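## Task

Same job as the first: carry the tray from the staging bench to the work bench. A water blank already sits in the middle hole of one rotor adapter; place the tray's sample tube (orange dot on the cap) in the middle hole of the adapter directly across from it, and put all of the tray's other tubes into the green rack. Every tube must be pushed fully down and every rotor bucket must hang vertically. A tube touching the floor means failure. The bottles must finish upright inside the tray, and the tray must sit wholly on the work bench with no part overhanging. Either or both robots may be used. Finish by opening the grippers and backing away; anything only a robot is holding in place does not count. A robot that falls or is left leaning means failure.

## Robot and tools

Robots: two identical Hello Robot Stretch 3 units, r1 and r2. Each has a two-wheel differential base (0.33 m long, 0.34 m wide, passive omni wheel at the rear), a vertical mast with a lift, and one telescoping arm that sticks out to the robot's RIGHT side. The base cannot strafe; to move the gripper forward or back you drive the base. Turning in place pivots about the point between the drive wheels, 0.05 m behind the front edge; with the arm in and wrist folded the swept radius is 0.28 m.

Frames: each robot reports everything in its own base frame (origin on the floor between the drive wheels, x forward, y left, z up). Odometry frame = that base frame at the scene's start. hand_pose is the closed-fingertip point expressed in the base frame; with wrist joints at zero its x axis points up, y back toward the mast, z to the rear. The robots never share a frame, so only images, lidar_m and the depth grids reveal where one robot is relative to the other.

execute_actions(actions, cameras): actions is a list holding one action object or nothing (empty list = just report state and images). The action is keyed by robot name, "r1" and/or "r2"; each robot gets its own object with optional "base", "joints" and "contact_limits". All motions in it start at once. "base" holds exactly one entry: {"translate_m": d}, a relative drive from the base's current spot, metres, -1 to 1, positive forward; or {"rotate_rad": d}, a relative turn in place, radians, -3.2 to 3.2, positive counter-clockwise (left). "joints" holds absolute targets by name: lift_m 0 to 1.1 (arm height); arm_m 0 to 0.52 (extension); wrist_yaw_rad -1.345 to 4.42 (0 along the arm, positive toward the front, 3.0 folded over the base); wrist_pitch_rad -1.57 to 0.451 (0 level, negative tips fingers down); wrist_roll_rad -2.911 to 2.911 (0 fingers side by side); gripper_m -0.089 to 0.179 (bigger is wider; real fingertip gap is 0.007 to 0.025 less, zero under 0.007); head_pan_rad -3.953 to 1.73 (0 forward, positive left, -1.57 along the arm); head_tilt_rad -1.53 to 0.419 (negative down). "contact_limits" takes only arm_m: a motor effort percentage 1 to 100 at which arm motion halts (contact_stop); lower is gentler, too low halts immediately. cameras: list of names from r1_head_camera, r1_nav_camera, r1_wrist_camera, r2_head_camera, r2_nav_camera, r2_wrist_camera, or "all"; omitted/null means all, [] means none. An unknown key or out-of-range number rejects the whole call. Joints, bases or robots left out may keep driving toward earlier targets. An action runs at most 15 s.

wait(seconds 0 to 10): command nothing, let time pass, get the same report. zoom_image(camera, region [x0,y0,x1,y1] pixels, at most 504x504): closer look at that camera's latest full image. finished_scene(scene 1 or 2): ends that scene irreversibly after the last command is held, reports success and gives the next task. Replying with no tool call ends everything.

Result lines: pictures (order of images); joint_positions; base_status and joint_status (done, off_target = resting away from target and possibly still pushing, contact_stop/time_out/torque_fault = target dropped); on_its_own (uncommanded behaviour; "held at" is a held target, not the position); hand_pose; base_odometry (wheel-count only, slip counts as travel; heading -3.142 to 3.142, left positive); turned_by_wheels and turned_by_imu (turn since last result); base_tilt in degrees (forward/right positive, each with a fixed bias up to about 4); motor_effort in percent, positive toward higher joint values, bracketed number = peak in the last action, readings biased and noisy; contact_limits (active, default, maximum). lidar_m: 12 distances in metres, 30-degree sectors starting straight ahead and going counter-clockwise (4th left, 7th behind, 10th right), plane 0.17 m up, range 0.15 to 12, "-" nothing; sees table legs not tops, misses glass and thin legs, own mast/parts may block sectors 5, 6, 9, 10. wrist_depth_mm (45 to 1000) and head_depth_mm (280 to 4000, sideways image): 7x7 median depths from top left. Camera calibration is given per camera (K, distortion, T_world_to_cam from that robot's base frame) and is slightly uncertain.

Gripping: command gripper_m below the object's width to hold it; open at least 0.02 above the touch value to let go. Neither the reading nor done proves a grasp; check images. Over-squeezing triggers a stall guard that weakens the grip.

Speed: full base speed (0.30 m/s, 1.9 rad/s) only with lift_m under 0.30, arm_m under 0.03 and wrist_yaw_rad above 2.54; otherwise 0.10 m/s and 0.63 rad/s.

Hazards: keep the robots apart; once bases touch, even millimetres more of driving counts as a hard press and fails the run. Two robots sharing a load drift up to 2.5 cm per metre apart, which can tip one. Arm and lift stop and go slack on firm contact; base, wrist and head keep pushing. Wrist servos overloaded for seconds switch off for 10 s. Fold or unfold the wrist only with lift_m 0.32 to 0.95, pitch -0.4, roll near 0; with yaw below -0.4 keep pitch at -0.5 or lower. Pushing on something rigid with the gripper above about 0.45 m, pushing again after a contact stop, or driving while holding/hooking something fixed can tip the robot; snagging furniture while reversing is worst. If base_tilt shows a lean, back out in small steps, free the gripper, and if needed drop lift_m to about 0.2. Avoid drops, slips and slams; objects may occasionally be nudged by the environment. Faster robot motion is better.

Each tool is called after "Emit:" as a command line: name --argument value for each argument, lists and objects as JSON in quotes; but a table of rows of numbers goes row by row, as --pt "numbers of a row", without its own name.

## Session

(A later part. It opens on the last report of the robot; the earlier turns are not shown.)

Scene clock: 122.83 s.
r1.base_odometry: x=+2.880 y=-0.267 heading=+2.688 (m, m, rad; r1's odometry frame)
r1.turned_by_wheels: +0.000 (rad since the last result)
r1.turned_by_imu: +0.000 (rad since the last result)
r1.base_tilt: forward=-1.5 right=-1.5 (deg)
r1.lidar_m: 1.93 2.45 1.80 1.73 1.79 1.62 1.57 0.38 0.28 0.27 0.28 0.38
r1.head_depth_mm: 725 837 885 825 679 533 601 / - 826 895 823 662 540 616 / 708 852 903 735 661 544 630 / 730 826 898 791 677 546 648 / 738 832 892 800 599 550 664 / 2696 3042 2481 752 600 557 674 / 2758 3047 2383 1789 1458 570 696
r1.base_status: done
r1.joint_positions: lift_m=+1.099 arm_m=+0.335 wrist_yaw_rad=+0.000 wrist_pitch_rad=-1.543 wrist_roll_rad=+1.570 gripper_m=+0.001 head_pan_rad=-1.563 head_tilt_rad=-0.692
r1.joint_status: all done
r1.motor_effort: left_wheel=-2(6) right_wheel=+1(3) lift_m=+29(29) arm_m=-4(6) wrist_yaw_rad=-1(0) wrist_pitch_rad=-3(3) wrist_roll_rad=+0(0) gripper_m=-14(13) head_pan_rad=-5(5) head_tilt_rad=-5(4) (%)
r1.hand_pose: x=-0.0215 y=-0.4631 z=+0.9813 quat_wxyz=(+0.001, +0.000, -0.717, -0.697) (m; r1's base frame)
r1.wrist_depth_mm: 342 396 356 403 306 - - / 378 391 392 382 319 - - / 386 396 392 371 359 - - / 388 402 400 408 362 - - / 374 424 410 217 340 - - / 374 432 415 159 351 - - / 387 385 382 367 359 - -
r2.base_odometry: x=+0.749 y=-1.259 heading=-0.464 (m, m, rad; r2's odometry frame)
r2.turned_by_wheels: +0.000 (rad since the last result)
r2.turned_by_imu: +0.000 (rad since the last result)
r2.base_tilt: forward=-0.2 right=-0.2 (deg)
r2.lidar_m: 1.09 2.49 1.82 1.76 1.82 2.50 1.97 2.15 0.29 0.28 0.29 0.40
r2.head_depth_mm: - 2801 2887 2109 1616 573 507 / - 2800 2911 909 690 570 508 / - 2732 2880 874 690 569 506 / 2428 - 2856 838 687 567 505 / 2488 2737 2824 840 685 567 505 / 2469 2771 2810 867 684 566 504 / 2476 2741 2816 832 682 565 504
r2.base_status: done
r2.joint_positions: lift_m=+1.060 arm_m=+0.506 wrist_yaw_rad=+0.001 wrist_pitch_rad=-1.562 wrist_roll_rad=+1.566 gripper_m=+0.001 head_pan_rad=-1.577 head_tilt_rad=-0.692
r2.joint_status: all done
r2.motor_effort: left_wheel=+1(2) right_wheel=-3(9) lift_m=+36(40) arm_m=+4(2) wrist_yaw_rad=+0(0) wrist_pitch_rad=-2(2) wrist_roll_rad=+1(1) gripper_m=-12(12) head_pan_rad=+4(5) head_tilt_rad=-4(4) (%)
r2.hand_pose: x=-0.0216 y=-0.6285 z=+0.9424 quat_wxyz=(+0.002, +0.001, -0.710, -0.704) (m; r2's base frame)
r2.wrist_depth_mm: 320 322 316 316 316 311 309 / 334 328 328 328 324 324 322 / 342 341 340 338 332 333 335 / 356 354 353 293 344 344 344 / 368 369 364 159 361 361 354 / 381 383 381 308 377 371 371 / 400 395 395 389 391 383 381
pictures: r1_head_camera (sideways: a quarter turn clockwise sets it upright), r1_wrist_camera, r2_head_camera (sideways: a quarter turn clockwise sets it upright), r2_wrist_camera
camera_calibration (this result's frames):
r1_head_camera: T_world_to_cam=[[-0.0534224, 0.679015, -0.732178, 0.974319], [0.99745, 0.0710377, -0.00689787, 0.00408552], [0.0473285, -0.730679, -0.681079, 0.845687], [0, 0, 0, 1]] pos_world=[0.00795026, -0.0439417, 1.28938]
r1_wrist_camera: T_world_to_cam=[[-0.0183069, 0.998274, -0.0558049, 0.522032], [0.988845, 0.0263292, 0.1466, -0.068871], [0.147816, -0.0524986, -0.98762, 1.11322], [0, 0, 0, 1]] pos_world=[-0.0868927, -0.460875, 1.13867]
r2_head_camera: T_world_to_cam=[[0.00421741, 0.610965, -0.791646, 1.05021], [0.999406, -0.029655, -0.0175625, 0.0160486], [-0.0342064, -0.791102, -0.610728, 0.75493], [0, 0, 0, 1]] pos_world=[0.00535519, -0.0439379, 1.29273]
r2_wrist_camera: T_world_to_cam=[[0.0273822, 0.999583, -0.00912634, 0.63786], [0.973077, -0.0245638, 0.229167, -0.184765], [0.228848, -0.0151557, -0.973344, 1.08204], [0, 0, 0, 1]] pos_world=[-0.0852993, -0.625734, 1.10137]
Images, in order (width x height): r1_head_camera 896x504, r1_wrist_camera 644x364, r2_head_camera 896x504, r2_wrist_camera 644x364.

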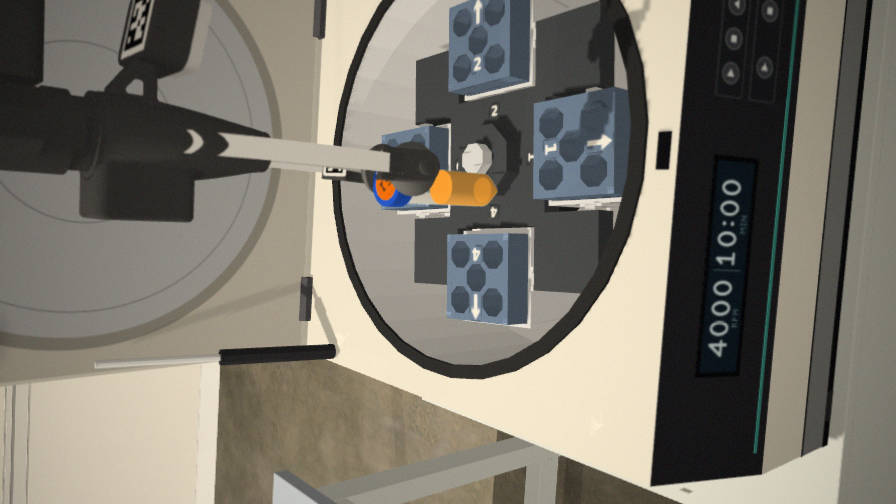

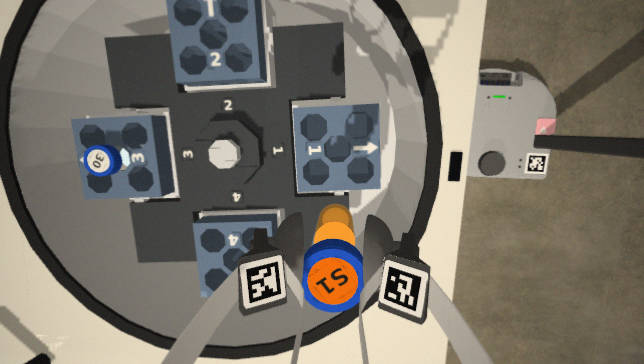

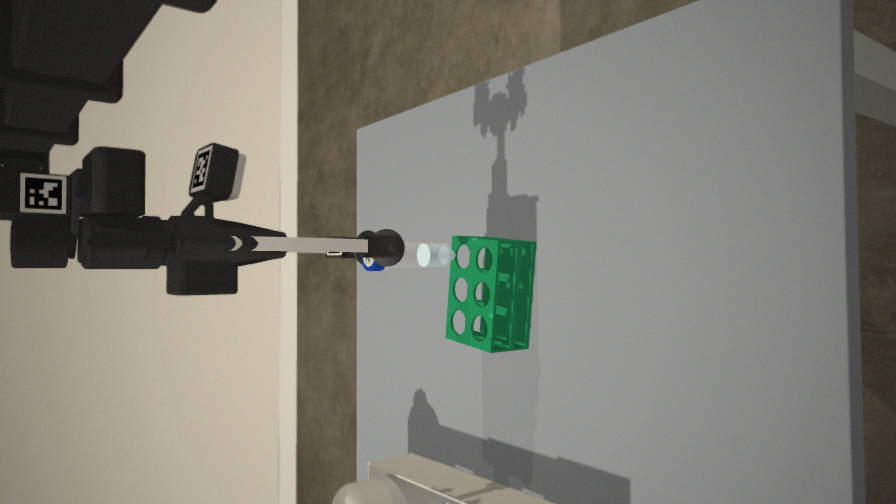

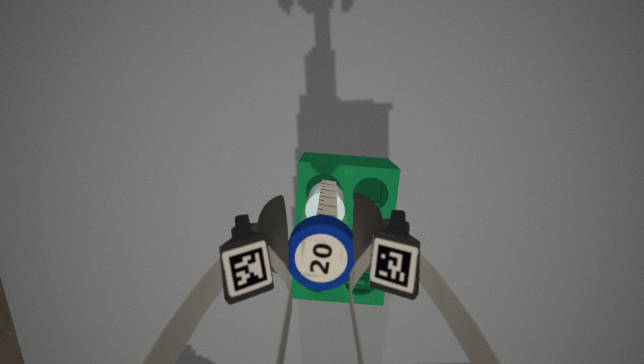

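Emit:
execute_actions --actions '[{"r1":{"base":{"translate_m":-0.057},"joints":{"lift_m":1.02}},"r2":{"joints":{"lift_m":0.993}}}]' --cameras '["r1_wrist_camera","r1_head_camera","r2_head_camera"]'

Emit:
zoom_image --camera "r1_head_camera" --region '[420, 100, 660, 300]'

Scene clock: 127.13 s.
r1.base_odometry: x=+2.931 y=-0.292 heading=+2.688 (m, m, rad; r1's odometry frame)
r1.turned_by_wheels: +0.000 (rad since the last result)
r1.turned_by_imu: +0.000 (rad since the last result)
r1.base_tilt: forward=-1.4 right=-1.5 (deg)
r1.lidar_m: 1.99 2.46 1.80 1.73 1.79 1.57 1.51 0.38 0.28 0.27 0.28 0.39
r1.head_depth_mm: - 835 863 783 601 533 603 / - - 893 784 679 538 616 / 725 805 925 820 645 545 631 / 732 826 912 822 672 546 647 / 738 836 902 780 676 550 664 / 744 843 912 786 599 557 674 / 2766 3053 2475 1292 597 563 682
r1.base_status: done
r1.joint_positions: lift_m=+1.021 arm_m=+0.335 wrist_yaw_rad=+0.000 wrist_pitch_rad=-1.543 wrist_roll_rad=+1.570 gripper_m=+0.001 head_pan_rad=-1.563 head_tilt_rad=-0.692
r1.joint_status: all done
r1.motor_effort: left_wheel=-2(5) right_wheel=+2(3) lift_m=+10(25) arm_m=-4(4) wrist_yaw_rad=+0(1) wrist_pitch_rad=-3(3) wrist_roll_rad=+1(0) gripper_m=-15(13) head_pan_rad=-5(5) head_tilt_rad=-3(2) (%)
r1.hand_pose: x=-0.0215 y=-0.4631 z=+0.9025 quat_wxyz=(+0.001, +0.000, -0.717, -0.697) (m; r1's base frame)
r1.wrist_depth_mm: 297 315 353 320 232 229 969 / 322 307 303 306 237 236 989 / 345 323 317 315 301 243 - / 325 330 319 302 310 251 - / 312 328 317 216 309 - - / 365 351 343 158 261 - - / 351 358 335 348 284 - -
r2.base_odometry: x=+0.749 y=-1.259 heading=-0.464 (m, m, rad; r2's odometry frame)
r2.turned_by_wheels: +0.000 (rad since the last result)
r2.turned_by_imu: +0.000 (rad since the last result)
r2.base_tilt: forward=-0.2 right=-0.2 (deg)
r2.lidar_m: 1.10 2.50 1.82 1.76 1.83 2.49 1.97 2.16 0.29 0.28 0.29 0.40
r2.head_depth_mm: 2504 - - 2081 1627 572 509 / 2486 - 2870 912 690 571 507 / 2437 2896 2729 874 689 568 506 / 2455 - 2609 796 688 567 506 / 2474 2766 2835 838 685 567 505 / 2483 2771 2819 865 685 566 505 / 2470 2750 2808 832 684 565 504
r2.base_status: not commanded
r2.joint_positions: lift_m=+0.993 arm_m=+0.506 wrist_yaw_rad=+0.001 wrist_pitch_rad=-1.562 wrist_roll_rad=+1.566 gripper_m=+0.001 head_pan_rad=-1.577 head_tilt_rad=-0.692
r2.joint_status: all done
r2.motor_effort: left_wheel=+1(2) right_wheel=-2(3) lift_m=+36(37) arm_m=+4(4) wrist_yaw_rad=+0(1) wrist_pitch_rad=-2(2) wrist_roll_rad=+1(1) gripper_m=-11(12) head_pan_rad=+4(4) head_tilt_rad=-4(4) (%)
r2.hand_pose: x=-0.0216 y=-0.6285 z=+0.8754 quat_wxyz=(+0.002, +0.001, -0.710, -0.704) (m; r2's base frame)
r2.wrist_depth_mm: 257 255 253 252 251 251 249 / 267 265 263 262 260 258 259 / 274 271 270 269 269 268 266 / 283 286 279 228 272 275 276 / 297 292 291 159 287 285 288 / 307 303 307 235 293 298 295 / 320 315 313 247 308 310 308
pictures: r1_head_camera (sideways: a quarter turn clockwise sets it upright), r1_wrist_camera, r2_head_camera (sideways: a quarter turn clockwise sets it upright)
camera_calibration (this result's frames):
r1_head_camera: T_world_to_cam=[[-0.0534225, 0.679015, -0.732178, 0.974319], [0.99745, 0.0710379, -0.00689787, 0.00408552], [0.0473286, -0.730679, -0.681079, 0.845687], [0, 0, 0, 1]] pos_world=[0.00795027, -0.0439417, 1.28938]
r1_wrist_camera: T_world_to_cam=[[-0.0183073, 0.998274, -0.0558049, 0.517635], [0.988845, 0.0263296, 0.1466, -0.0573232], [0.147816, -0.0524985, -0.98762, 1.03543], [0, 0, 0, 1]] pos_world=[-0.0868927, -0.460874, 1.0599]
r2_head_camera: T_world_to_cam=[[0.00421741, 0.610965, -0.791646, 1.05021], [0.999406, -0.029655, -0.0175625, 0.0160486], [-0.0342064, -0.791102, -0.610727, 0.75493], [0, 0, 0, 1]] pos_world=[0.00535519, -0.0439379, 1.29273]
Images, in order (width x height): r1_head_camera 896x504, r1_wrist_camera 644x364, r2_head_camera 896x504.

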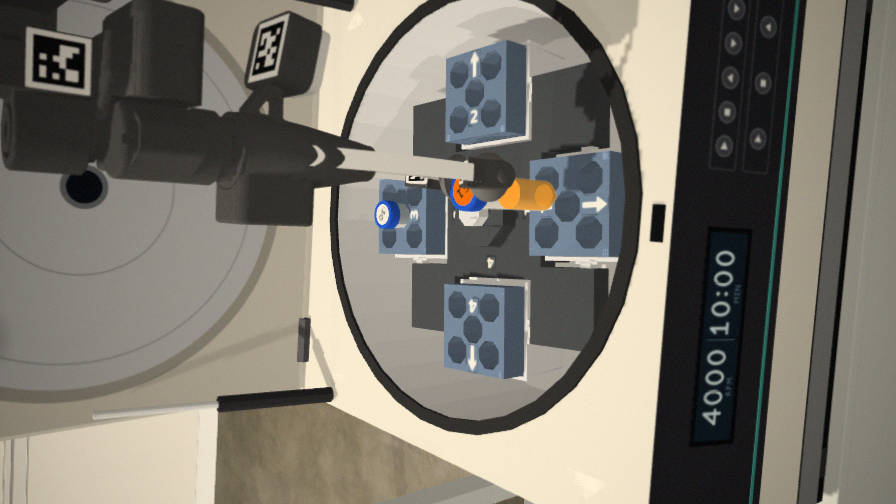

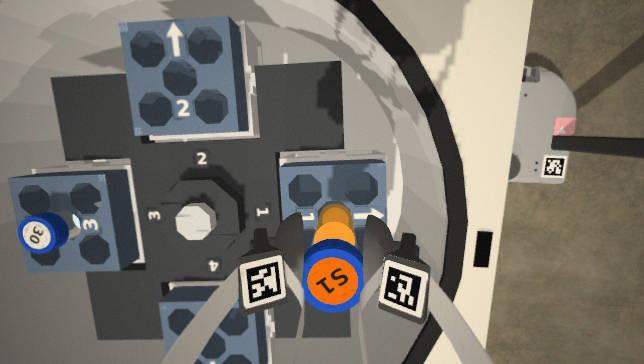

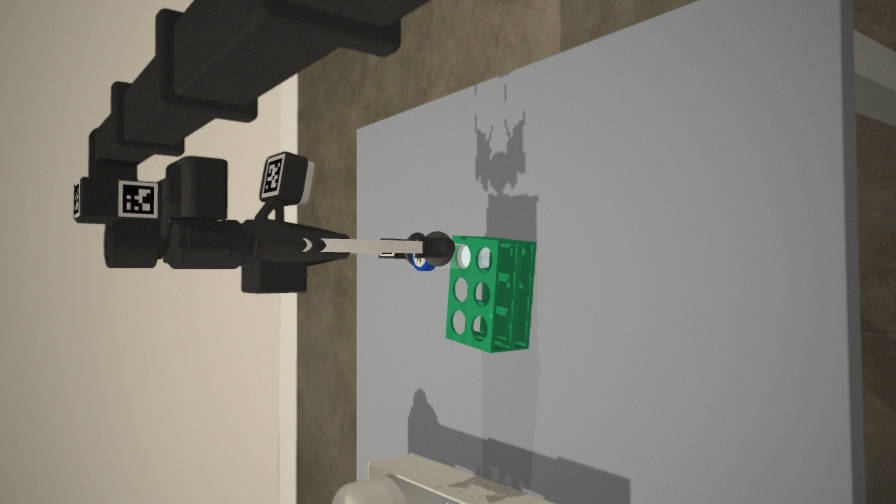

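Region (420, 100, 660, 300) of r1_head_camera's 896x504 image, scaled by 2.100, with more detail than that image has.

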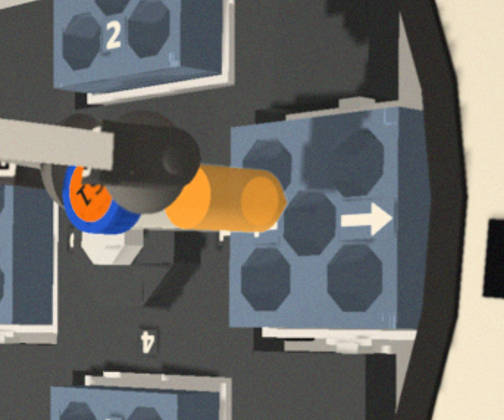

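Emit:
execute_actions --actions '[{"r1":{"base":{"translate_m":0.007}},"r2":{"joints":{"gripper_m":0.07}}}]' --cameras '["r1_wrist_camera","r1_head_camera","r2_wrist_camera"]'

Scene clock: 132.50 s.
r1.base_odometry: x=+2.925 y=-0.289 heading=+2.688 (m, m, rad; r1's odometry frame)
r1.turned_by_wheels: +0.000 (rad since the last result)
r1.turned_by_imu: +0.000 (rad since the last result)
r1.base_tilt: forward=-1.5 right=-1.5 (deg)
r1.lidar_m: 1.98 2.46 1.80 1.73 1.79 1.57 1.52 0.38 0.28 0.27 0.28 0.39
r1.head_depth_mm: - 834 863 795 663 534 602 / - - 896 789 696 538 616 / 726 807 911 818 634 545 631 / 730 824 912 817 678 545 647 / 736 835 904 781 677 549 663 / 742 855 922 786 599 555 674 / 2770 3057 2474 1321 599 562 682
r1.base_status: done
r1.joint_positions: lift_m=+1.021 arm_m=+0.335 wrist_yaw_rad=+0.000 wrist_pitch_rad=-1.543 wrist_roll_rad=+1.570 gripper_m=+0.001 head_pan_rad=-1.563 head_tilt_rad=-0.692
r1.joint_status: not commanded
r1.motor_effort: left_wheel=-2(5) right_wheel=+1(5) lift_m=+10(10) arm_m=-4(4) wrist_yaw_rad=-1(1) wrist_pitch_rad=-3(3) wrist_roll_rad=+1(0) gripper_m=-14(14) head_pan_rad=-5(5) head_tilt_rad=-3(5) (%)
r1.hand_pose: x=-0.0215 y=-0.4631 z=+0.9025 quat_wxyz=(+0.001, +0.000, -0.717, -0.697) (m; r1's base frame)
r1.wrist_depth_mm: 302 310 310 345 232 230 977 / 325 309 305 306 237 236 - / 350 320 321 314 311 242 - / 311 328 320 298 316 249 - / 312 327 321 217 309 - - / 364 350 343 159 260 - - / 347 358 329 365 279 - -
r2.base_odometry: x=+0.749 y=-1.259 heading=-0.464 (m, m, rad; r2's odometry frame)
r2.turned_by_wheels: +0.000 (rad since the last result)
r2.turned_by_imu: +0.000 (rad since the last result)
r2.base_tilt: forward=-0.2 right=-0.2 (deg)
r2.lidar_m: 1.10 2.49 1.82 1.76 1.82 2.49 1.97 2.16 0.29 0.28 0.29 0.40
r2.head_depth_mm: 2496 - - 2071 1627 572 510 / 2474 - 2861 911 691 570 508 / 2470 2877 2724 871 688 569 507 / 2448 - 2598 796 685 567 505 / 2469 2750 2834 837 686 567 505 / 2469 2761 2831 867 685 565 504 / 2483 2730 2821 834 683 565 503
r2.base_status: not commanded
r2.joint_positions: lift_m=+0.993 arm_m=+0.506 wrist_yaw_rad=+0.001 wrist_pitch_rad=-1.562 wrist_roll_rad=+1.566 gripper_m=+0.070 head_pan_rad=-1.577 head_tilt_rad=-0.692
r2.joint_status: all done
r2.motor_effort: left_wheel=+2(2) right_wheel=-2(2) lift_m=+36(36) arm_m=+4(4) wrist_yaw_rad=-1(0) wrist_pitch_rad=-2(2) wrist_roll_rad=+1(1) gripper_m=+1(80) head_pan_rad=+5(4) head_tilt_rad=-4(4) (%)
r2.hand_pose: x=-0.0216 y=-0.6285 z=+0.8754 quat_wxyz=(+0.002, +0.001, -0.710, -0.704) (m; r2's base frame)
r2.wrist_depth_mm: 257 255 255 254 251 250 251 / 264 263 263 260 260 259 255 / 276 272 273 271 269 267 266 / 283 281 280 233 276 276 273 / 297 291 290 162 280 285 284 / 303 303 302 236 264 295 295 / 315 316 314 246 311 309 307
pictures: r1_head_camera (sideways: a quarter turn clockwise sets it upright), r1_wrist_camera, r2_wrist_camera
camera_calibration (this result's frames):
r1_head_camera: T_world_to_cam=[[-0.0534224, 0.679015, -0.732178, 0.974319], [0.99745, 0.0710377, -0.00689787, 0.00408552], [0.0473285, -0.730679, -0.681079, 0.845687], [0, 0, 0, 1]] pos_world=[0.00795026, -0.0439417, 1.28938]
r1_wrist_camera: T_world_to_cam=[[-0.0183071, 0.998274, -0.0558048, 0.517635], [0.988845, 0.0263294, 0.1466, -0.0573233], [0.147816, -0.0524984, -0.98762, 1.03543], [0, 0, 0, 1]] pos_world=[-0.0868927, -0.460874, 1.0599]
r2_wrist_camera: T_world_to_cam=[[0.0273821, 0.999583, -0.00912634, 0.637254], [0.973077, -0.0245637, 0.229167, -0.169412], [0.228848, -0.0151557, -0.973344, 1.01684], [0, 0, 0, 1]] pos_world=[-0.0852993, -0.625739, 1.03437]
Images, in order (width x height): r1_head_camera 896x504, r1_wrist_camera 644x364, r2_wrist_camera 644x364.

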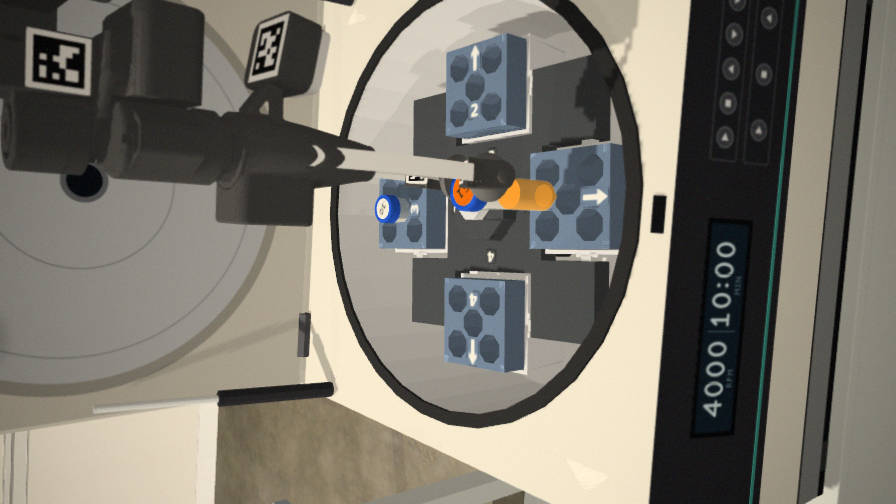

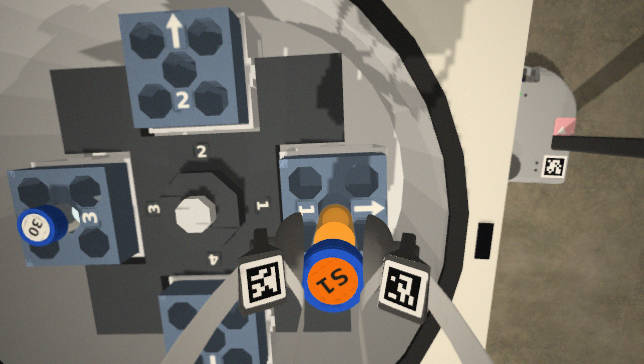

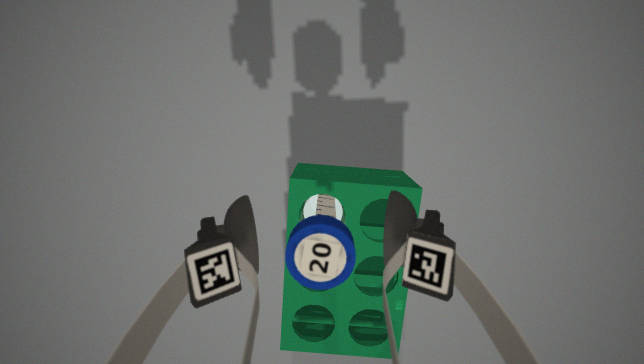

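Emit:
execute_actions --actions '[{"r1":{"joints":{"lift_m":0.97}},"r2":{"joints":{"lift_m":1.1}}}]' --cameras '["r1_wrist_camera","r1_head_camera"]'

Emit:
execute_actions --actions '[{"r1":{"joints":{"lift_m":0.925}},"r2":{"base":{"translate_m":0.36},"joints":{"arm_m":0.494}}}]' --cameras '["r1_wrist_camera","r1_head_camera","r2_wrist_camera"]'

Scene clock: 135.80 s.
r1.base_odometry: x=+2.925 y=-0.289 heading=+2.688 (m, m, rad; r1's odometry frame)
r1.turned_by_wheels: +0.000 (rad since the last result)
r1.turned_by_imu: +0.000 (rad since the last result)
r1.base_tilt: forward=-1.4 right=-1.4 (deg)
r1.lidar_m: 1.98 2.46 1.79 1.73 1.80 1.57 1.52 0.38 0.28 0.27 0.28 0.38
r1.head_depth_mm: 693 - 893 795 663 534 601 / 703 - 893 790 696 539 617 / 724 818 - 813 628 544 631 / 731 826 910 814 677 546 646 / 737 835 903 782 677 550 663 / 744 855 924 788 599 556 673 / 2742 3066 2478 1326 598 563 681
r1.base_status: not commanded
r1.joint_positions: lift_m=+0.971 arm_m=+0.335 wrist_yaw_rad=+0.000 wrist_pitch_rad=-1.543 wrist_roll_rad=+1.570 gripper_m=+0.001 head_pan_rad=-1.563 head_tilt_rad=-0.692
r1.joint_status: all done
r1.motor_effort: left_wheel=-2(2) right_wheel=+1(1) lift_m=+10(10) arm_m=-4(4) wrist_yaw_rad=-1(1) wrist_pitch_rad=-3(3) wrist_roll_rad=+0(0) gripper_m=-14(13) head_pan_rad=-5(5) head_tilt_rad=-3(3) (%)
r1.hand_pose: x=-0.0215 y=-0.4631 z=+0.8525 quat_wxyz=(+0.001, +0.000, -0.717, -0.697) (m; r1's base frame)
r1.wrist_depth_mm: 292 237 257 312 185 183 921 / 267 239 257 255 235 188 941 / 274 268 269 264 297 191 943 / 276 276 271 248 274 197 995 / 262 264 275 217 272 202 - / 287 293 288 158 259 209 - / 310 290 282 292 278 217 -
r2.base_odometry: x=+0.749 y=-1.259 heading=-0.464 (m, m, rad; r2's odometry frame)
r2.turned_by_wheels: +0.000 (rad since the last result)
r2.turned_by_imu: +0.000 (rad since the last result)
r2.base_tilt: forward=-0.2 right=-0.3 (deg)
r2.lidar_m: 1.10 2.50 1.82 1.76 1.83 2.50 1.98 2.16 0.29 0.28 0.29 0.40
r2.head_depth_mm: 2540 2796 2864 2120 1624 571 509 / 2507 2788 2865 909 689 569 508 / 2585 2827 2839 871 688 569 507 / - 2893 2844 867 688 569 505 / 2490 2770 2869 836 685 567 505 / 2489 2744 2796 864 684 565 504 / 2465 2765 2795 832 682 564 504
r2.base_status: not commanded
r2.joint_positions: lift_m=+1.100 arm_m=+0.506 wrist_yaw_rad=+0.001 wrist_pitch_rad=-1.562 wrist_roll_rad=+1.566 gripper_m=+0.070 head_pan_rad=-1.577 head_tilt_rad=-0.692
r2.joint_status: all done
r2.motor_effort: left_wheel=+1(1) right_wheel=-3(3) lift_m=+48(49) arm_m=+4(4) wrist_yaw_rad=-1(1) wrist_pitch_rad=-2(2) wrist_roll_rad=+1(1) gripper_m=+0(1) head_pan_rad=+4(4) head_tilt_rad=-4(4) (%)
r2.hand_pose: x=-0.0216 y=-0.6285 z=+0.9821 quat_wxyz=(+0.002, +0.001, -0.710, -0.704) (m; r2's base frame)
r2.wrist_depth_mm: 360 358 357 353 351 354 351 / 372 370 366 364 362 359 362 / 383 381 384 378 373 372 368 / 398 395 397 331 383 387 386 / 416 414 406 393 370 402 396 / 437 429 426 415 419 415 417 / - 442 441 437 432 433 431
pictures: r1_head_camera (sideways: a quarter turn clockwise sets it upright), r1_wrist_camera
camera_calibration (this result's frames):
r1_head_camera: T_world_to_cam=[[-0.0534225, 0.679015, -0.732178, 0.974319], [0.99745, 0.0710379, -0.00689787, 0.00408552], [0.0473286, -0.730679, -0.681079, 0.845687], [0, 0, 0, 1]] pos_world=[0.00795027, -0.0439417, 1.28938]
r1_wrist_camera: T_world_to_cam=[[-0.0183063, 0.998274, -0.0558049, 0.514844], [0.988845, 0.0263285, 0.1466, -0.0499921], [0.147816, -0.0524987, -0.98762, 0.986034], [0, 0, 0, 1]] pos_world=[-0.0868927, -0.460874, 1.00989]
Images, in order (width x height): r1_head_camera 896x504, r1_wrist_camera 644x364.

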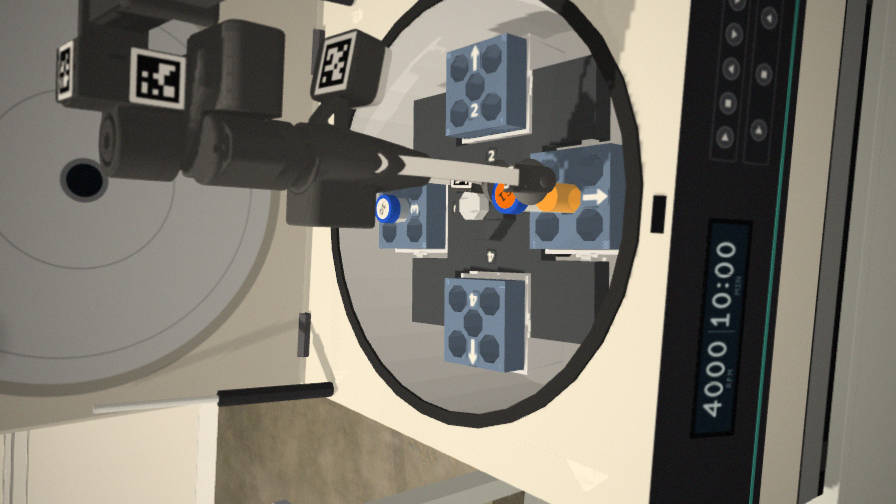

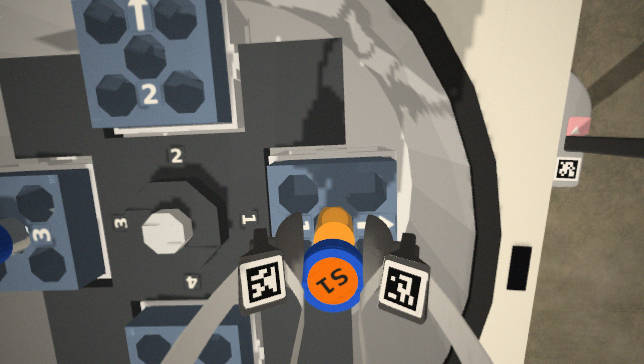

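Scene clock: 140.80 s.
r1.base_odometry: x=+2.925 y=-0.289 heading=+2.688 (m, m, rad; r1's odometry frame)
r1.turned_by_wheels: +0.000 (rad since the last result)
r1.turned_by_imu: +0.000 (rad since the last result)
r1.base_tilt: forward=-1.3 right=-1.5 (deg)
r1.lidar_m: 1.98 2.45 1.80 1.73 1.80 1.57 1.52 0.38 0.28 0.27 0.28 0.38
r1.head_depth_mm: 712 774 860 786 662 534 602 / 718 - - 770 695 538 617 / 725 804 907 755 629 545 631 / 730 826 912 815 677 546 647 / 738 835 901 780 676 550 663 / 743 856 923 787 599 555 672 / 2786 3081 2470 1329 599 562 681
r1.base_status: not commanded
r1.joint_positions: lift_m=+0.926 arm_m=+0.335 wrist_yaw_rad=+0.000 wrist_pitch_rad=-1.543 wrist_roll_rad=+1.570 gripper_m=+0.001 head_pan_rad=-1.563 head_tilt_rad=-0.692
r1.joint_status: all done
r1.motor_effort: left_wheel=-2(2) right_wheel=+1(1) lift_m=+11(9) arm_m=-4(4) wrist_yaw_rad=-1(1) wrist_pitch_rad=-3(3) wrist_roll_rad=+0(0) gripper_m=-14(14) head_pan_rad=-5(5) head_tilt_rad=-3(3) (%)
r1.hand_pose: x=-0.0215 y=-0.4631 z=+0.8075 quat_wxyz=(+0.001, +0.000, -0.717, -0.697) (m; r1's base frame)
r1.wrist_depth_mm: 188 185 210 243 177 140 139 / 196 192 213 211 232 143 143 / 226 224 218 217 288 148 148 / 231 226 224 198 240 155 152 / 235 212 230 199 270 163 157 / 244 220 239 158 239 165 162 / 253 248 244 242 271 163 -
r2.base_odometry: x=+1.071 y=-1.420 heading=-0.464 (m, m, rad; r2's odometry frame)
r2.turned_by_wheels: +0.000 (rad since the last result)
r2.turned_by_imu: -0.002 (rad since the last result)
r2.base_tilt: forward=-0.2 right=-0.2 (deg)
r2.lidar_m: 1.37 2.51 1.83 1.76 1.82 2.49 2.33 0.40 0.29 0.28 0.29 0.40
r2.head_depth_mm: 2542 2804 2862 815 693 572 509 / 2500 2795 2859 875 689 571 508 / 2587 2830 2841 862 655 569 507 / 2485 - 2860 761 633 569 505 / 2485 2787 2850 863 631 566 503 / 2462 2760 2822 738 618 566 504 / 2454 2735 2818 831 607 565 504
r2.base_status: done
r2.joint_positions: lift_m=+1.100 arm_m=+0.494 wrist_yaw_rad=+0.001 wrist_pitch_rad=-1.562 wrist_roll_rad=+1.566 gripper_m=+0.070 head_pan_rad=-1.577 head_tilt_rad=-0.692
r2.joint_status: all done
r2.motor_effort: left_wheel=+2(6) right_wheel=-3(6) lift_m=+47(47) arm_m=-1(3) wrist_yaw_rad=-1(1) wrist_pitch_rad=-2(2) wrist_roll_rad=+1(1) gripper_m=+1(1) head_pan_rad=+4(4) head_tilt_rad=-4(4) (%)
r2.hand_pose: x=-0.0216 y=-0.6171 z=+0.9821 quat_wxyz=(+0.002, +0.001, -0.710, -0.704) (m; r2's base frame)
r2.wrist_depth_mm: 358 359 355 354 355 350 348 / 376 372 369 366 368 358 361 / 385 299 377 365 379 371 375 / 212 247 387 325 384 381 386 / 413 394 402 338 399 396 398 / 428 420 426 354 411 408 414 / 450 440 436 365 377 381 429
pictures: r1_head_camera (sideways: a quarter turn clockwise sets it upright), r1_wrist_camera, r2_wrist_camera
camera_calibration (this result's frames):
r1_head_camera: T_world_to_cam=[[-0.0534224, 0.679015, -0.732178, 0.974319], [0.99745, 0.0710377, -0.00689787, 0.00408552], [0.0473285, -0.730679, -0.681079, 0.845687], [0, 0, 0, 1]] pos_world=[0.00795026, -0.0439417, 1.28938]
r1_wrist_camera: T_world_to_cam=[[-0.0183037, 0.998274, -0.0558048, 0.512333], [0.988845, 0.026326, 0.1466, -0.043398], [0.147816, -0.0524989, -0.98762, 0.941602], [0, 0, 0, 1]] pos_world=[-0.0868926, -0.460874, 0.964899]
r2_wrist_camera: T_world_to_cam=[[0.0273816, 0.999583, -0.00911609, 0.626825], [0.973077, -0.0245656, 0.229167, -0.193568], [0.228848, -0.0151456, -0.973344, 1.1208], [0, 0, 0, 1]] pos_world=[-0.0852993, -0.614344, 1.141]
Images, in order (width x height): r1_head_camera 896x504, r1_wrist_camera 644x364, r2_wrist_camera 644x364.

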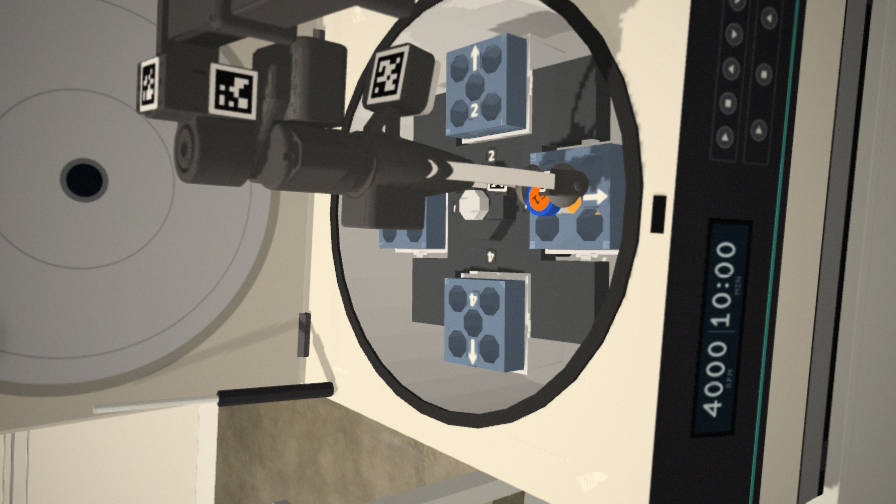

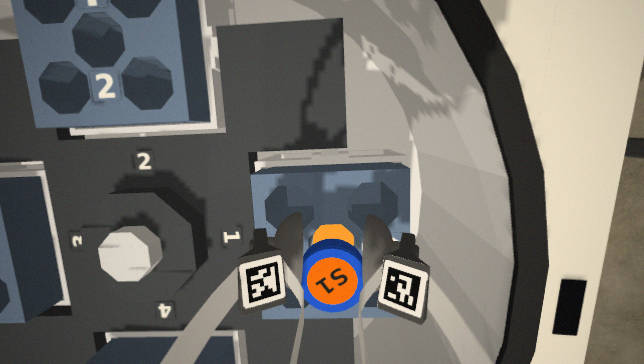

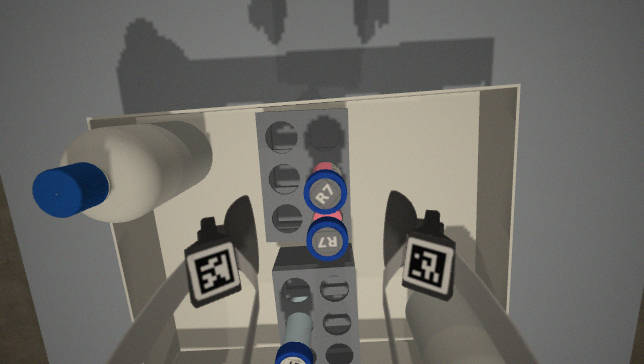

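Emit:
execute_actions --actions '[{"r1":{"joints":{"gripper_m":0.065}},"r2":{"joints":{"lift_m":0.995,"arm_m":0.493}}}]' --cameras '["r2_wrist_camera"]'

Emit:
execute_actions --actions '[{"r1":{"joints":{"lift_m":1.09}},"r2":{"joints":{"gripper_m":0.0}}}]' --cameras '["r1_wrist_camera","r2_wrist_camera"]'

Scene clock: 144.17 s.
r1.base_odometry: x=+2.925 y=-0.289 heading=+2.688 (m, m, rad; r1's odometry frame)
r1.turned_by_wheels: +0.000 (rad since the last result)
r1.turned_by_imu: +0.000 (rad since the last result)
r1.base_tilt: forward=-1.5 right=-1.5 (deg)
r1.lidar_m: 1.98 2.46 1.79 1.73 1.80 1.57 1.52 0.38 0.28 0.27 0.28 0.39
r1.head_depth_mm: 714 776 862 786 663 534 602 / 718 - - 771 696 538 616 / 724 804 906 753 633 545 632 / 732 825 908 813 678 546 647 / 737 835 902 781 677 549 662 / 744 855 924 787 599 556 674 / 2763 3078 2481 1332 598 562 681
r1.base_status: not commanded
r1.joint_positions: lift_m=+0.926 arm_m=+0.335 wrist_yaw_rad=+0.000 wrist_pitch_rad=-1.543 wrist_roll_rad=+1.570 gripper_m=+0.065 head_pan_rad=-1.563 head_tilt_rad=-0.692
r1.joint_status: all done
r1.motor_effort: left_wheel=-2(2) right_wheel=+1(1) lift_m=+10(10) arm_m=-4(4) wrist_yaw_rad=-1(1) wrist_pitch_rad=-3(3) wrist_roll_rad=+0(0) gripper_m=+0(90) head_pan_rad=-4(5) head_tilt_rad=-4(4) (%)
r1.hand_pose: x=-0.0215 y=-0.4631 z=+0.8075 quat_wxyz=(+0.001, +0.000, -0.717, -0.697) (m; r1's base frame)
r1.wrist_depth_mm: 188 185 209 243 178 140 140 / 198 192 213 211 233 144 142 / 225 223 219 216 291 147 147 / 231 226 225 197 240 155 152 / 237 212 230 199 241 163 156 / 243 221 - 206 215 165 162 / 254 248 244 242 259 164 -
r2.base_odometry: x=+1.071 y=-1.420 heading=-0.464 (m, m, rad; r2's odometry frame)
r2.turned_by_wheels: +0.000 (rad since the last result)
r2.turned_by_imu: +0.000 (rad since the last result)
r2.base_tilt: forward=-0.2 right=-0.2 (deg)
r2.lidar_m: 1.37 2.50 1.83 1.76 1.82 2.50 2.32 0.40 0.29 0.28 0.29 0.40
r2.head_depth_mm: 2517 - - 781 693 573 507 / 2457 - 2889 876 692 571 508 / 2464 2907 2722 859 655 569 507 / 2491 - 864 764 632 569 505 / 2487 2766 2819 864 630 566 505 / 2480 2776 2812 739 618 565 504 / 2455 2740 2819 831 609 566 503
r2.base_status: not commanded
r2.joint_positions: lift_m=+0.995 arm_m=+0.493 wrist_yaw_rad=+0.001 wrist_pitch_rad=-1.562 wrist_roll_rad=+1.566 gripper_m=+0.070 head_pan_rad=-1.577 head_tilt_rad=-0.692
r2.joint_status: all done
r2.motor_effort: left_wheel=+2(2) right_wheel=-3(3) lift_m=+36(40) arm_m=-1(2) wrist_yaw_rad=+0(1) wrist_pitch_rad=-2(2) wrist_roll_rad=+1(1) gripper_m=+0(0) head_pan_rad=+4(4) head_tilt_rad=-4(5) (%)
r2.hand_pose: x=-0.0216 y=-0.6161 z=+0.8775 quat_wxyz=(+0.002, +0.001, -0.710, -0.704) (m; r2's base frame)
r2.wrist_depth_mm: 256 257 256 255 254 252 251 / 266 265 265 261 260 260 256 / 223 271 266 265 269 266 224 / 173 232 275 217 278 277 231 / 172 294 285 160 291 282 248 / 258 303 278 172 299 293 251 / 257 313 313 172 310 291 304
pictures: r2_wrist_camera
camera_calibration (this result's frames):
r2_wrist_camera: T_world_to_cam=[[0.0273823, 0.999584, -0.00907272, 0.624828], [0.973077, -0.0245762, 0.229166, -0.169576], [0.228848, -0.0151036, -0.973345, 1.01902], [0, 0, 0, 1]] pos_world=[-0.0852993, -0.613345, 1.03639]
Images, in order (width x height): r2_wrist_camera 644x364.

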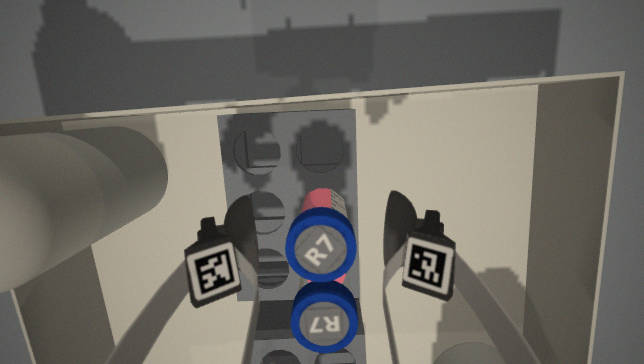

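Scene clock: 146.50 s.
r1.base_odometry: x=+2.925 y=-0.289 heading=+2.688 (m, m, rad; r1's odometry frame)
r1.turned_by_wheels: +0.000 (rad since the last result)
r1.turned_by_imu: +0.000 (rad since the last result)
r1.base_tilt: forward=-1.5 right=-1.5 (deg)
r1.lidar_m: 1.98 2.45 1.79 1.73 1.79 1.57 1.52 0.38 0.28 0.27 0.28 0.38
r1.head_depth_mm: 738 834 884 794 662 535 602 / - 840 893 791 695 538 616 / 714 - 907 776 640 545 632 / 730 826 913 813 678 545 646 / 739 834 902 780 678 549 665 / 743 856 924 786 599 557 673 / 2750 3067 2467 1329 600 562 681
r1.base_status: not commanded
r1.joint_positions: lift_m=+1.089 arm_m=+0.335 wrist_yaw_rad=+0.000 wrist_pitch_rad=-1.543 wrist_roll_rad=+1.570 gripper_m=+0.065 head_pan_rad=-1.563 head_tilt_rad=-0.692
r1.joint_status: all done
r1.motor_effort: left_wheel=-2(2) right_wheel=+1(1) lift_m=+29(30) arm_m=-4(4) wrist_yaw_rad=-1(1) wrist_pitch_rad=-3(3) wrist_roll_rad=+0(0) gripper_m=+0(0) head_pan_rad=-5(5) head_tilt_rad=-4(2) (%)
r1.hand_pose: x=-0.0215 y=-0.4631 z=+0.9713 quat_wxyz=(+0.001, +0.000, -0.717, -0.697) (m; r1's base frame)
r1.wrist_depth_mm: 314 364 376 345 296 - - / 350 385 361 386 301 - - / 383 391 390 382 311 - - / 386 384 376 367 356 - - / 393 405 409 405 367 - - / 378 430 - 420 398 - - / 375 401 423 414 348 - -
r2.base_odometry: x=+1.071 y=-1.420 heading=-0.464 (m, m, rad; r2's odometry frame)
r2.turned_by_wheels: +0.000 (rad since the last result)
r2.turned_by_imu: +0.000 (rad since the last result)
r2.base_tilt: forward=-0.2 right=-0.2 (deg)
r2.lidar_m: 1.37 2.49 1.82 1.76 1.82 2.49 2.33 0.40 0.29 0.28 0.29 0.40
r2.head_depth_mm: 2508 - - 781 691 573 509 / 2477 - 2855 875 691 571 507 / 2452 2884 2716 858 656 568 506 / 2472 - 864 759 632 568 505 / 2496 2754 2854 863 629 567 505 / 2473 2765 2838 739 618 565 504 / 2491 2742 2818 832 608 565 503
r2.base_status: not commanded
r2.joint_positions: lift_m=+0.995 arm_m=+0.493 wrist_yaw_rad=+0.001 wrist_pitch_rad=-1.562 wrist_roll_rad=+1.566 gripper_m=+0.001 head_pan_rad=-1.577 head_tilt_rad=-0.692
r2.joint_status: all done
r2.motor_effort: left_wheel=+2(2) right_wheel=-3(3) lift_m=+36(35) arm_m=-1(1) wrist_yaw_rad=+0(0) wrist_pitch_rad=-2(2) wrist_roll_rad=+1(1) gripper_m=-12(87) head_pan_rad=+4(4) head_tilt_rad=-4(4) (%)
r2.hand_pose: x=-0.0216 y=-0.6161 z=+0.8775 quat_wxyz=(+0.002, +0.001, -0.710, -0.704) (m; r2's base frame)
r2.wrist_depth_mm: 258 257 257 256 254 254 251 / 266 265 265 260 261 259 255 / 222 269 268 263 268 266 225 / 173 235 272 217 277 274 230 / 172 293 289 158 287 282 247 / 260 302 301 167 299 293 253 / 259 310 310 171 310 304 303
pictures: r1_wrist_camera, r2_wrist_camera
camera_calibration (this result's frames):
r1_wrist_camera: T_world_to_cam=[[-0.0183075, 0.998274, -0.0558049, 0.521473], [0.988845, 0.0263297, 0.1466, -0.0674071], [0.147816, -0.0524985, -0.98762, 1.10336], [0, 0, 0, 1]] pos_world=[-0.0868927, -0.460874, 1.12868]
r2_wrist_camera: T_world_to_cam=[[0.0273827, 0.999584, -0.0090726, 0.624828], [0.973077, -0.0245765, 0.229166, -0.169576], [0.228848, -0.0151035, -0.973345, 1.01902], [0, 0, 0, 1]] pos_world=[-0.0852993, -0.613345, 1.03639]
Images, in order (width x height): r1_wrist_camera 644x364, r2_wrist_camera 644x364.

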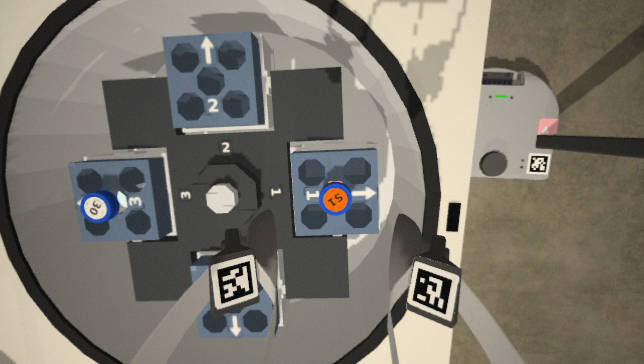

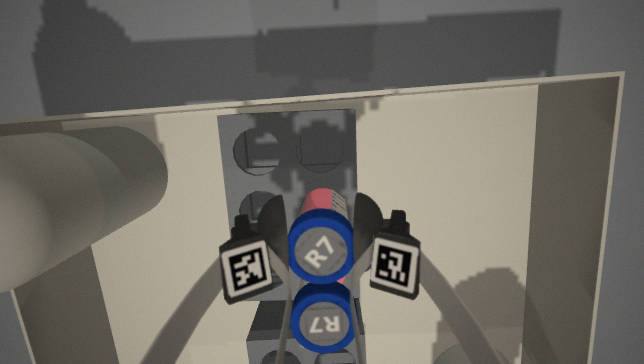

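Emit:
execute_actions --actions '[{"r1":{"base":{"translate_m":0.2},"joints":{"arm_m":0.25,"gripper_m":0.07}},"r2":{"joints":{"lift_m":1.1}}}]' --cameras '[]'

Emit:
execute_actions --actions '[{"r1":{"base":{"translate_m":0.38}},"r2":{"base":{"translate_m":-0.349},"joints":{"arm_m":0.465,"wrist_roll_rad":0.0}}}]' --cameras '[]'

Emit:
execute_actions --actions '[{"r1":{"base":{"translate_m":0.12}},"r2":{"joints":{"lift_m":1.065}}}]' --cameras '["r2_wrist_camera","r2_head_camera"]'

Scene clock: 152.87 s.
r1.base_odometry: x=+2.745 y=-0.202 heading=+2.688 (m, m, rad; r1's odometry frame)
r1.turned_by_wheels: +0.000 (rad since the last result)
r1.turned_by_imu: +0.000 (rad since the last result)
r1.base_tilt: forward=-1.4 right=-1.5 (deg)
r1.lidar_m: 1.78 2.46 1.79 1.73 1.80 1.78 1.72 0.38 0.28 0.27 0.28 0.45
r1.head_depth_mm: - 778 901 810 662 535 602 / - - 894 818 679 539 616 / 726 - 892 840 586 545 630 / 2612 2939 2307 750 600 545 648 / 2735 2983 2486 1893 921 766 695 / 2746 3026 2224 1798 1503 1337 720 / 2749 3064 1009 845 1533 1366 1167
r1.base_status: done
r1.joint_positions: lift_m=+1.089 arm_m=+0.250 wrist_yaw_rad=+0.000 wrist_pitch_rad=-1.543 wrist_roll_rad=+1.570 gripper_m=+0.070 head_pan_rad=-1.563 head_tilt_rad=-0.692
r1.joint_status: all done
r1.motor_effort: left_wheel=-2(2) right_wheel=+1(3) lift_m=+29(29) arm_m=-4(4) wrist_yaw_rad=-1(1) wrist_pitch_rad=-3(3) wrist_roll_rad=+0(1) gripper_m=+0(34) head_pan_rad=-5(5) head_tilt_rad=-3(1) (%)
r1.hand_pose: x=-0.0215 y=-0.3781 z=+0.9713 quat_wxyz=(+0.001, +0.000, -0.717, -0.697) (m; r1's base frame)
r1.wrist_depth_mm: 354 354 355 347 - - - / 390 378 379 370 361 - - / 400 378 384 320 321 - - / 372 423 455 328 - - - / 351 349 341 337 - - - / - - - - - - - / - - - - - - -
r2.base_odometry: x=+1.071 y=-1.420 heading=-0.464 (m, m, rad; r2's odometry frame)
r2.turned_by_wheels: +0.000 (rad since the last result)
r2.turned_by_imu: +0.000 (rad since the last result)
r2.base_tilt: forward=-0.2 right=-0.2 (deg)
r2.lidar_m: 1.37 2.50 1.83 1.76 1.82 2.49 2.33 0.40 0.29 0.28 0.29 0.40
r2.head_depth_mm: 2497 2793 2857 814 691 572 509 / 2510 2793 2864 877 691 570 508 / 2566 2839 2840 858 655 569 506 / 2512 - 2853 798 633 567 506 / 2477 2768 2848 864 629 565 504 / 2481 2752 2804 741 619 566 505 / 2477 2760 2818 830 608 565 503
r2.base_status: not commanded
r2.joint_positions: lift_m=+1.100 arm_m=+0.493 wrist_yaw_rad=+0.001 wrist_pitch_rad=-1.562 wrist_roll_rad=+1.566 gripper_m=+0.001 head_pan_rad=-1.577 head_tilt_rad=-0.692
r2.joint_status: all done
r2.motor_effort: left_wheel=+1(2) right_wheel=-3(3) lift_m=+48(50) arm_m=-1(1) wrist_yaw_rad=+0(1) wrist_pitch_rad=-2(2) wrist_roll_rad=+1(1) gripper_m=-12(12) head_pan_rad=+4(4) head_tilt_rad=-4(5) (%)
r2.hand_pose: x=-0.0216 y=-0.6161 z=+0.9820 quat_wxyz=(+0.002, +0.001, -0.710, -0.704) (m; r2's base frame)
r2.wrist_depth_mm: 357 359 353 352 350 349 348 / 372 364 370 363 364 362 363 / 381 298 374 369 373 369 373 / 213 246 388 325 382 378 383 / 411 396 406 159 399 398 398 / 435 417 423 355 415 414 413 / 456 442 438 365 398 425 431
pictures: none
No camera images: the call's "cameras" was empty. Leave "cameras" out to get every camera's image.

Scene clock: 157.73 s.
r1.base_odometry: x=+2.404 y=-0.035 heading=+2.688 (m, m, rad; r1's odometry frame)
r1.turned_by_wheels: +0.000 (rad since the last result)
r1.turned_by_imu: +0.001 (rad since the last result)
r1.base_tilt: forward=-1.4 right=-1.4 (deg)
r1.lidar_m: 1.41 2.45 1.80 1.73 1.80 2.17 2.10 0.38 0.34 0.30 0.99 1.35
r1.head_depth_mm: - 2867 2402 1121 921 803 715 / - - 2402 1951 1134 1034 1130 / 2665 - 977 785 641 558 745 / 2690 3000 1013 797 656 559 1165 / 2692 3006 1012 796 655 558 1188 / 2749 3025 1009 794 656 558 1191 / 2772 3078 1011 796 656 558 1191
r1.base_status: done
r1.joint_positions: lift_m=+1.089 arm_m=+0.250 wrist_yaw_rad=+0.000 wrist_pitch_rad=-1.543 wrist_roll_rad=+1.570 gripper_m=+0.070 head_pan_rad=-1.563 head_tilt_rad=-0.692
r1.joint_status: not commanded
r1.motor_effort: left_wheel=-2(3) right_wheel=+1(5) lift_m=+29(29) arm_m=-4(4) wrist_yaw_rad=-1(1) wrist_pitch_rad=-3(3) wrist_roll_rad=+0(0) gripper_m=+1(1) head_pan_rad=-5(4) head_tilt_rad=-3(3) (%)
r1.hand_pose: x=-0.0215 y=-0.3781 z=+0.9713 quat_wxyz=(+0.001, +0.000, -0.717, -0.697) (m; r1's base frame)
r1.wrist_depth_mm: 586 568 543 554 - - - / - - 802 759 - - - / 384 382 - - 363 - - / 392 382 379 371 371 - - / 402 398 393 386 386 - - / 416 411 - 398 392 - - / 432 424 414 412 - - -
r2.base_odometry: x=+0.759 y=-1.264 heading=-0.464 (m, m, rad; r2's odometry frame)
r2.turned_by_wheels: +0.000 (rad since the last result)
r2.turned_by_imu: +0.002 (rad since the last result)
r2.base_tilt: forward=-0.2 right=-0.2 (deg)
r2.lidar_m: 1.10 2.49 1.82 1.76 1.83 2.50 1.98 2.17 0.29 0.28 0.29 0.40
r2.head_depth_mm: 2566 2793 2894 2118 1575 572 509 / 2508 2785 2912 874 691 570 507 / 2582 2793 2884 873 690 569 507 / - - 2968 812 689 567 506 / 2484 2748 2849 838 686 568 504 / 2482 2780 2810 866 683 565 504 / 2473 2764 2806 818 684 564 503
r2.base_status: done
r2.joint_positions: lift_m=+1.100 arm_m=+0.465 wrist_yaw_rad=+0.001 wrist_pitch_rad=-1.563 wrist_roll_rad=+0.005 gripper_m=+0.001 head_pan_rad=-1.577 head_tilt_rad=-0.692
r2.joint_status: all done
r2.motor_effort: left_wheel=+1(3) right_wheel=-2(10) lift_m=+48(49) arm_m=-1(0) wrist_yaw_rad=-1(0) wrist_pitch_rad=-2(2) wrist_roll_rad=-2(1) gripper_m=-12(12) head_pan_rad=+4(4) head_tilt_rad=-4(4) (%)
r2.hand_pose: x=-0.0216 y=-0.5881 z=+0.9821 quat_wxyz=(+0.501, +0.497, -0.503, -0.500) (m; r2's base frame)
r2.wrist_depth_mm: 353 359 357 356 356 358 - / 363 366 366 367 369 373 - / 358 382 354 317 378 383 - / 356 388 385 356 394 393 - / 367 405 402 158 404 402 - / 383 413 424 425 425 423 - / 430 428 433 430 431 - -
pictures: none
No camera images: the call's "cameras" was empty. Leave "cameras" out to get every camera's image.

Scene clock: 159.90 s.
r1.base_odometry: x=+2.296 y=+0.018 heading=+2.688 (m, m, rad; r1's odometry frame)
r1.turned_by_wheels: +0.000 (rad since the last result)
r1.turned_by_imu: +0.000 (rad since the last result)
r1.base_tilt: forward=-1.5 right=-1.6 (deg)
r1.lidar_m: 1.29 2.46 1.80 1.73 1.80 2.30 1.06 0.42 0.33 0.95 0.99 1.31
r1.head_depth_mm: - 2857 2432 877 656 559 979 / - - 980 797 657 559 733 / 2658 - 978 785 641 558 1167 / 2695 2975 1011 796 656 558 1169 / 2718 3008 1012 796 657 558 1188 / 2716 3058 1013 795 656 558 1193 / 2774 3072 1003 795 655 558 1181
r1.base_status: done
r1.joint_positions: lift_m=+1.089 arm_m=+0.250 wrist_yaw_rad=+0.000 wrist_pitch_rad=-1.543 wrist_roll_rad=+1.570 gripper_m=+0.070 head_pan_rad=-1.563 head_tilt_rad=-0.692
r1.joint_status: not commanded
r1.motor_effort: left_wheel=-2(3) right_wheel=+1(5) lift_m=+29(29) arm_m=-4(4) wrist_yaw_rad=-1(1) wrist_pitch_rad=-3(3) wrist_roll_rad=+0(0) gripper_m=+0(1) head_pan_rad=-5(5) head_tilt_rad=-4(4) (%)
r1.hand_pose: x=-0.0215 y=-0.3781 z=+0.9713 quat_wxyz=(+0.001, +0.000, -0.717, -0.697) (m; r1's base frame)
r1.wrist_depth_mm: 361 359 351 349 683 - - / 369 366 358 354 349 - - / 379 374 369 365 360 - - / 394 385 381 371 371 - - / 402 400 392 386 381 - - / 417 408 - 395 394 - - / 430 426 412 414 - - -
r2.base_odometry: x=+0.759 y=-1.264 heading=-0.464 (m, m, rad; r2's odometry frame)
r2.turned_by_wheels: +0.000 (rad since the last result)
r2.turned_by_imu: +0.000 (rad since the last result)
r2.base_tilt: forward=-0.2 right=-0.2 (deg)
r2.lidar_m: 1.10 2.50 1.83 1.76 1.82 2.50 1.98 2.16 0.29 0.28 0.29 0.40
r2.head_depth_mm: - 2788 2867 2113 1574 571 508 / 2568 2760 2882 876 691 571 508 / - 2802 2869 873 688 569 506 / - - 2693 752 687 568 506 / 2479 2765 2819 836 686 567 505 / 2475 2756 2819 863 685 566 504 / 2474 2747 2805 818 683 566 505
r2.base_status: not commanded
r2.joint_positions: lift_m=+1.065 arm_m=+0.465 wrist_yaw_rad=+0.001 wrist_pitch_rad=-1.563 wrist_roll_rad=+0.005 gripper_m=+0.001 head_pan_rad=-1.577 head_tilt_rad=-0.692
r2.joint_status: all done
r2.motor_effort: left_wheel=+1(1) right_wheel=-3(2) lift_m=+36(40) arm_m=-1(1) wrist_yaw_rad=+0(1) wrist_pitch_rad=-1(2) wrist_roll_rad=-2(2) gripper_m=-12(12) head_pan_rad=+4(4) head_tilt_rad=-4(4) (%)
r2.hand_pose: x=-0.0216 y=-0.5880 z=+0.9475 quat_wxyz=(+0.501, +0.497, -0.503, -0.500) (m; r2's base frame)
r2.wrist_depth_mm: 322 324 324 325 324 324 - / 333 334 335 334 333 331 - / 339 342 286 281 342 344 - / 347 355 320 291 355 355 - / 350 362 364 158 366 368 - / 340 375 379 376 380 378 - / 388 390 391 392 388 396 -
pictures: r2_head_camera (sideways: a quarter turn clockwise sets it upright), r2_wrist_camera
camera_calibration (this result's frames):
r2_head_camera: T_world_to_cam=[[0.00421734, 0.610965, -0.791646, 1.05021], [0.999406, -0.0296549, -0.0175625, 0.0160486], [-0.0342063, -0.791102, -0.610727, 0.75493], [0, 0, 0, 1]] pos_world=[0.00535519, -0.0439379, 1.29273]
r2_wrist_camera: T_world_to_cam=[[-0.999318, 0.0369143, -0.000592064, 0.00106248], [0.0358504, 0.974098, 0.223265, 0.387727], [0.0088184, 0.223092, -0.974758, 1.22425], [0, 0, 0, 1]] pos_world=[-0.0236344, -0.650844, 1.10678]
Images, in order (width x height): r2_head_camera 896x504, r2_wrist_camera 644x364.

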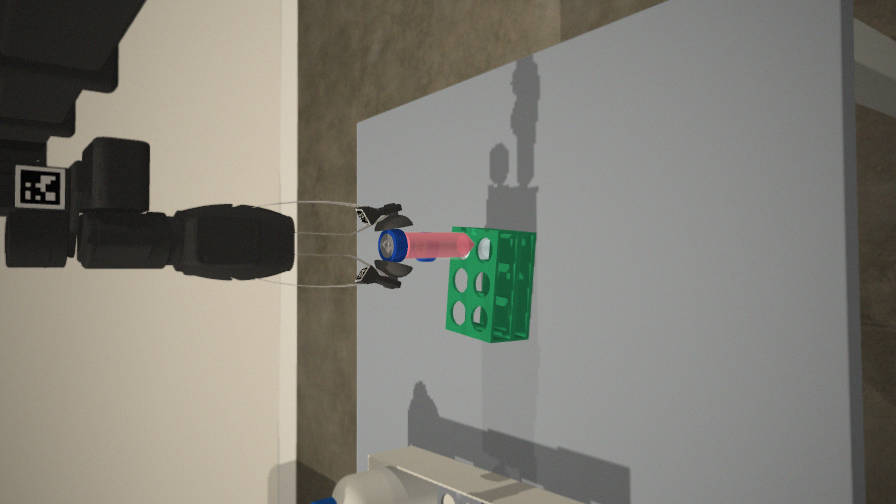

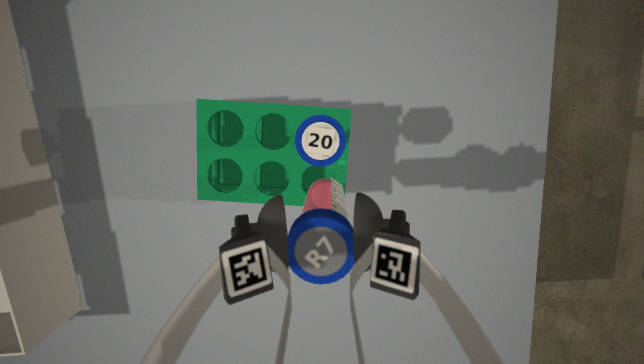

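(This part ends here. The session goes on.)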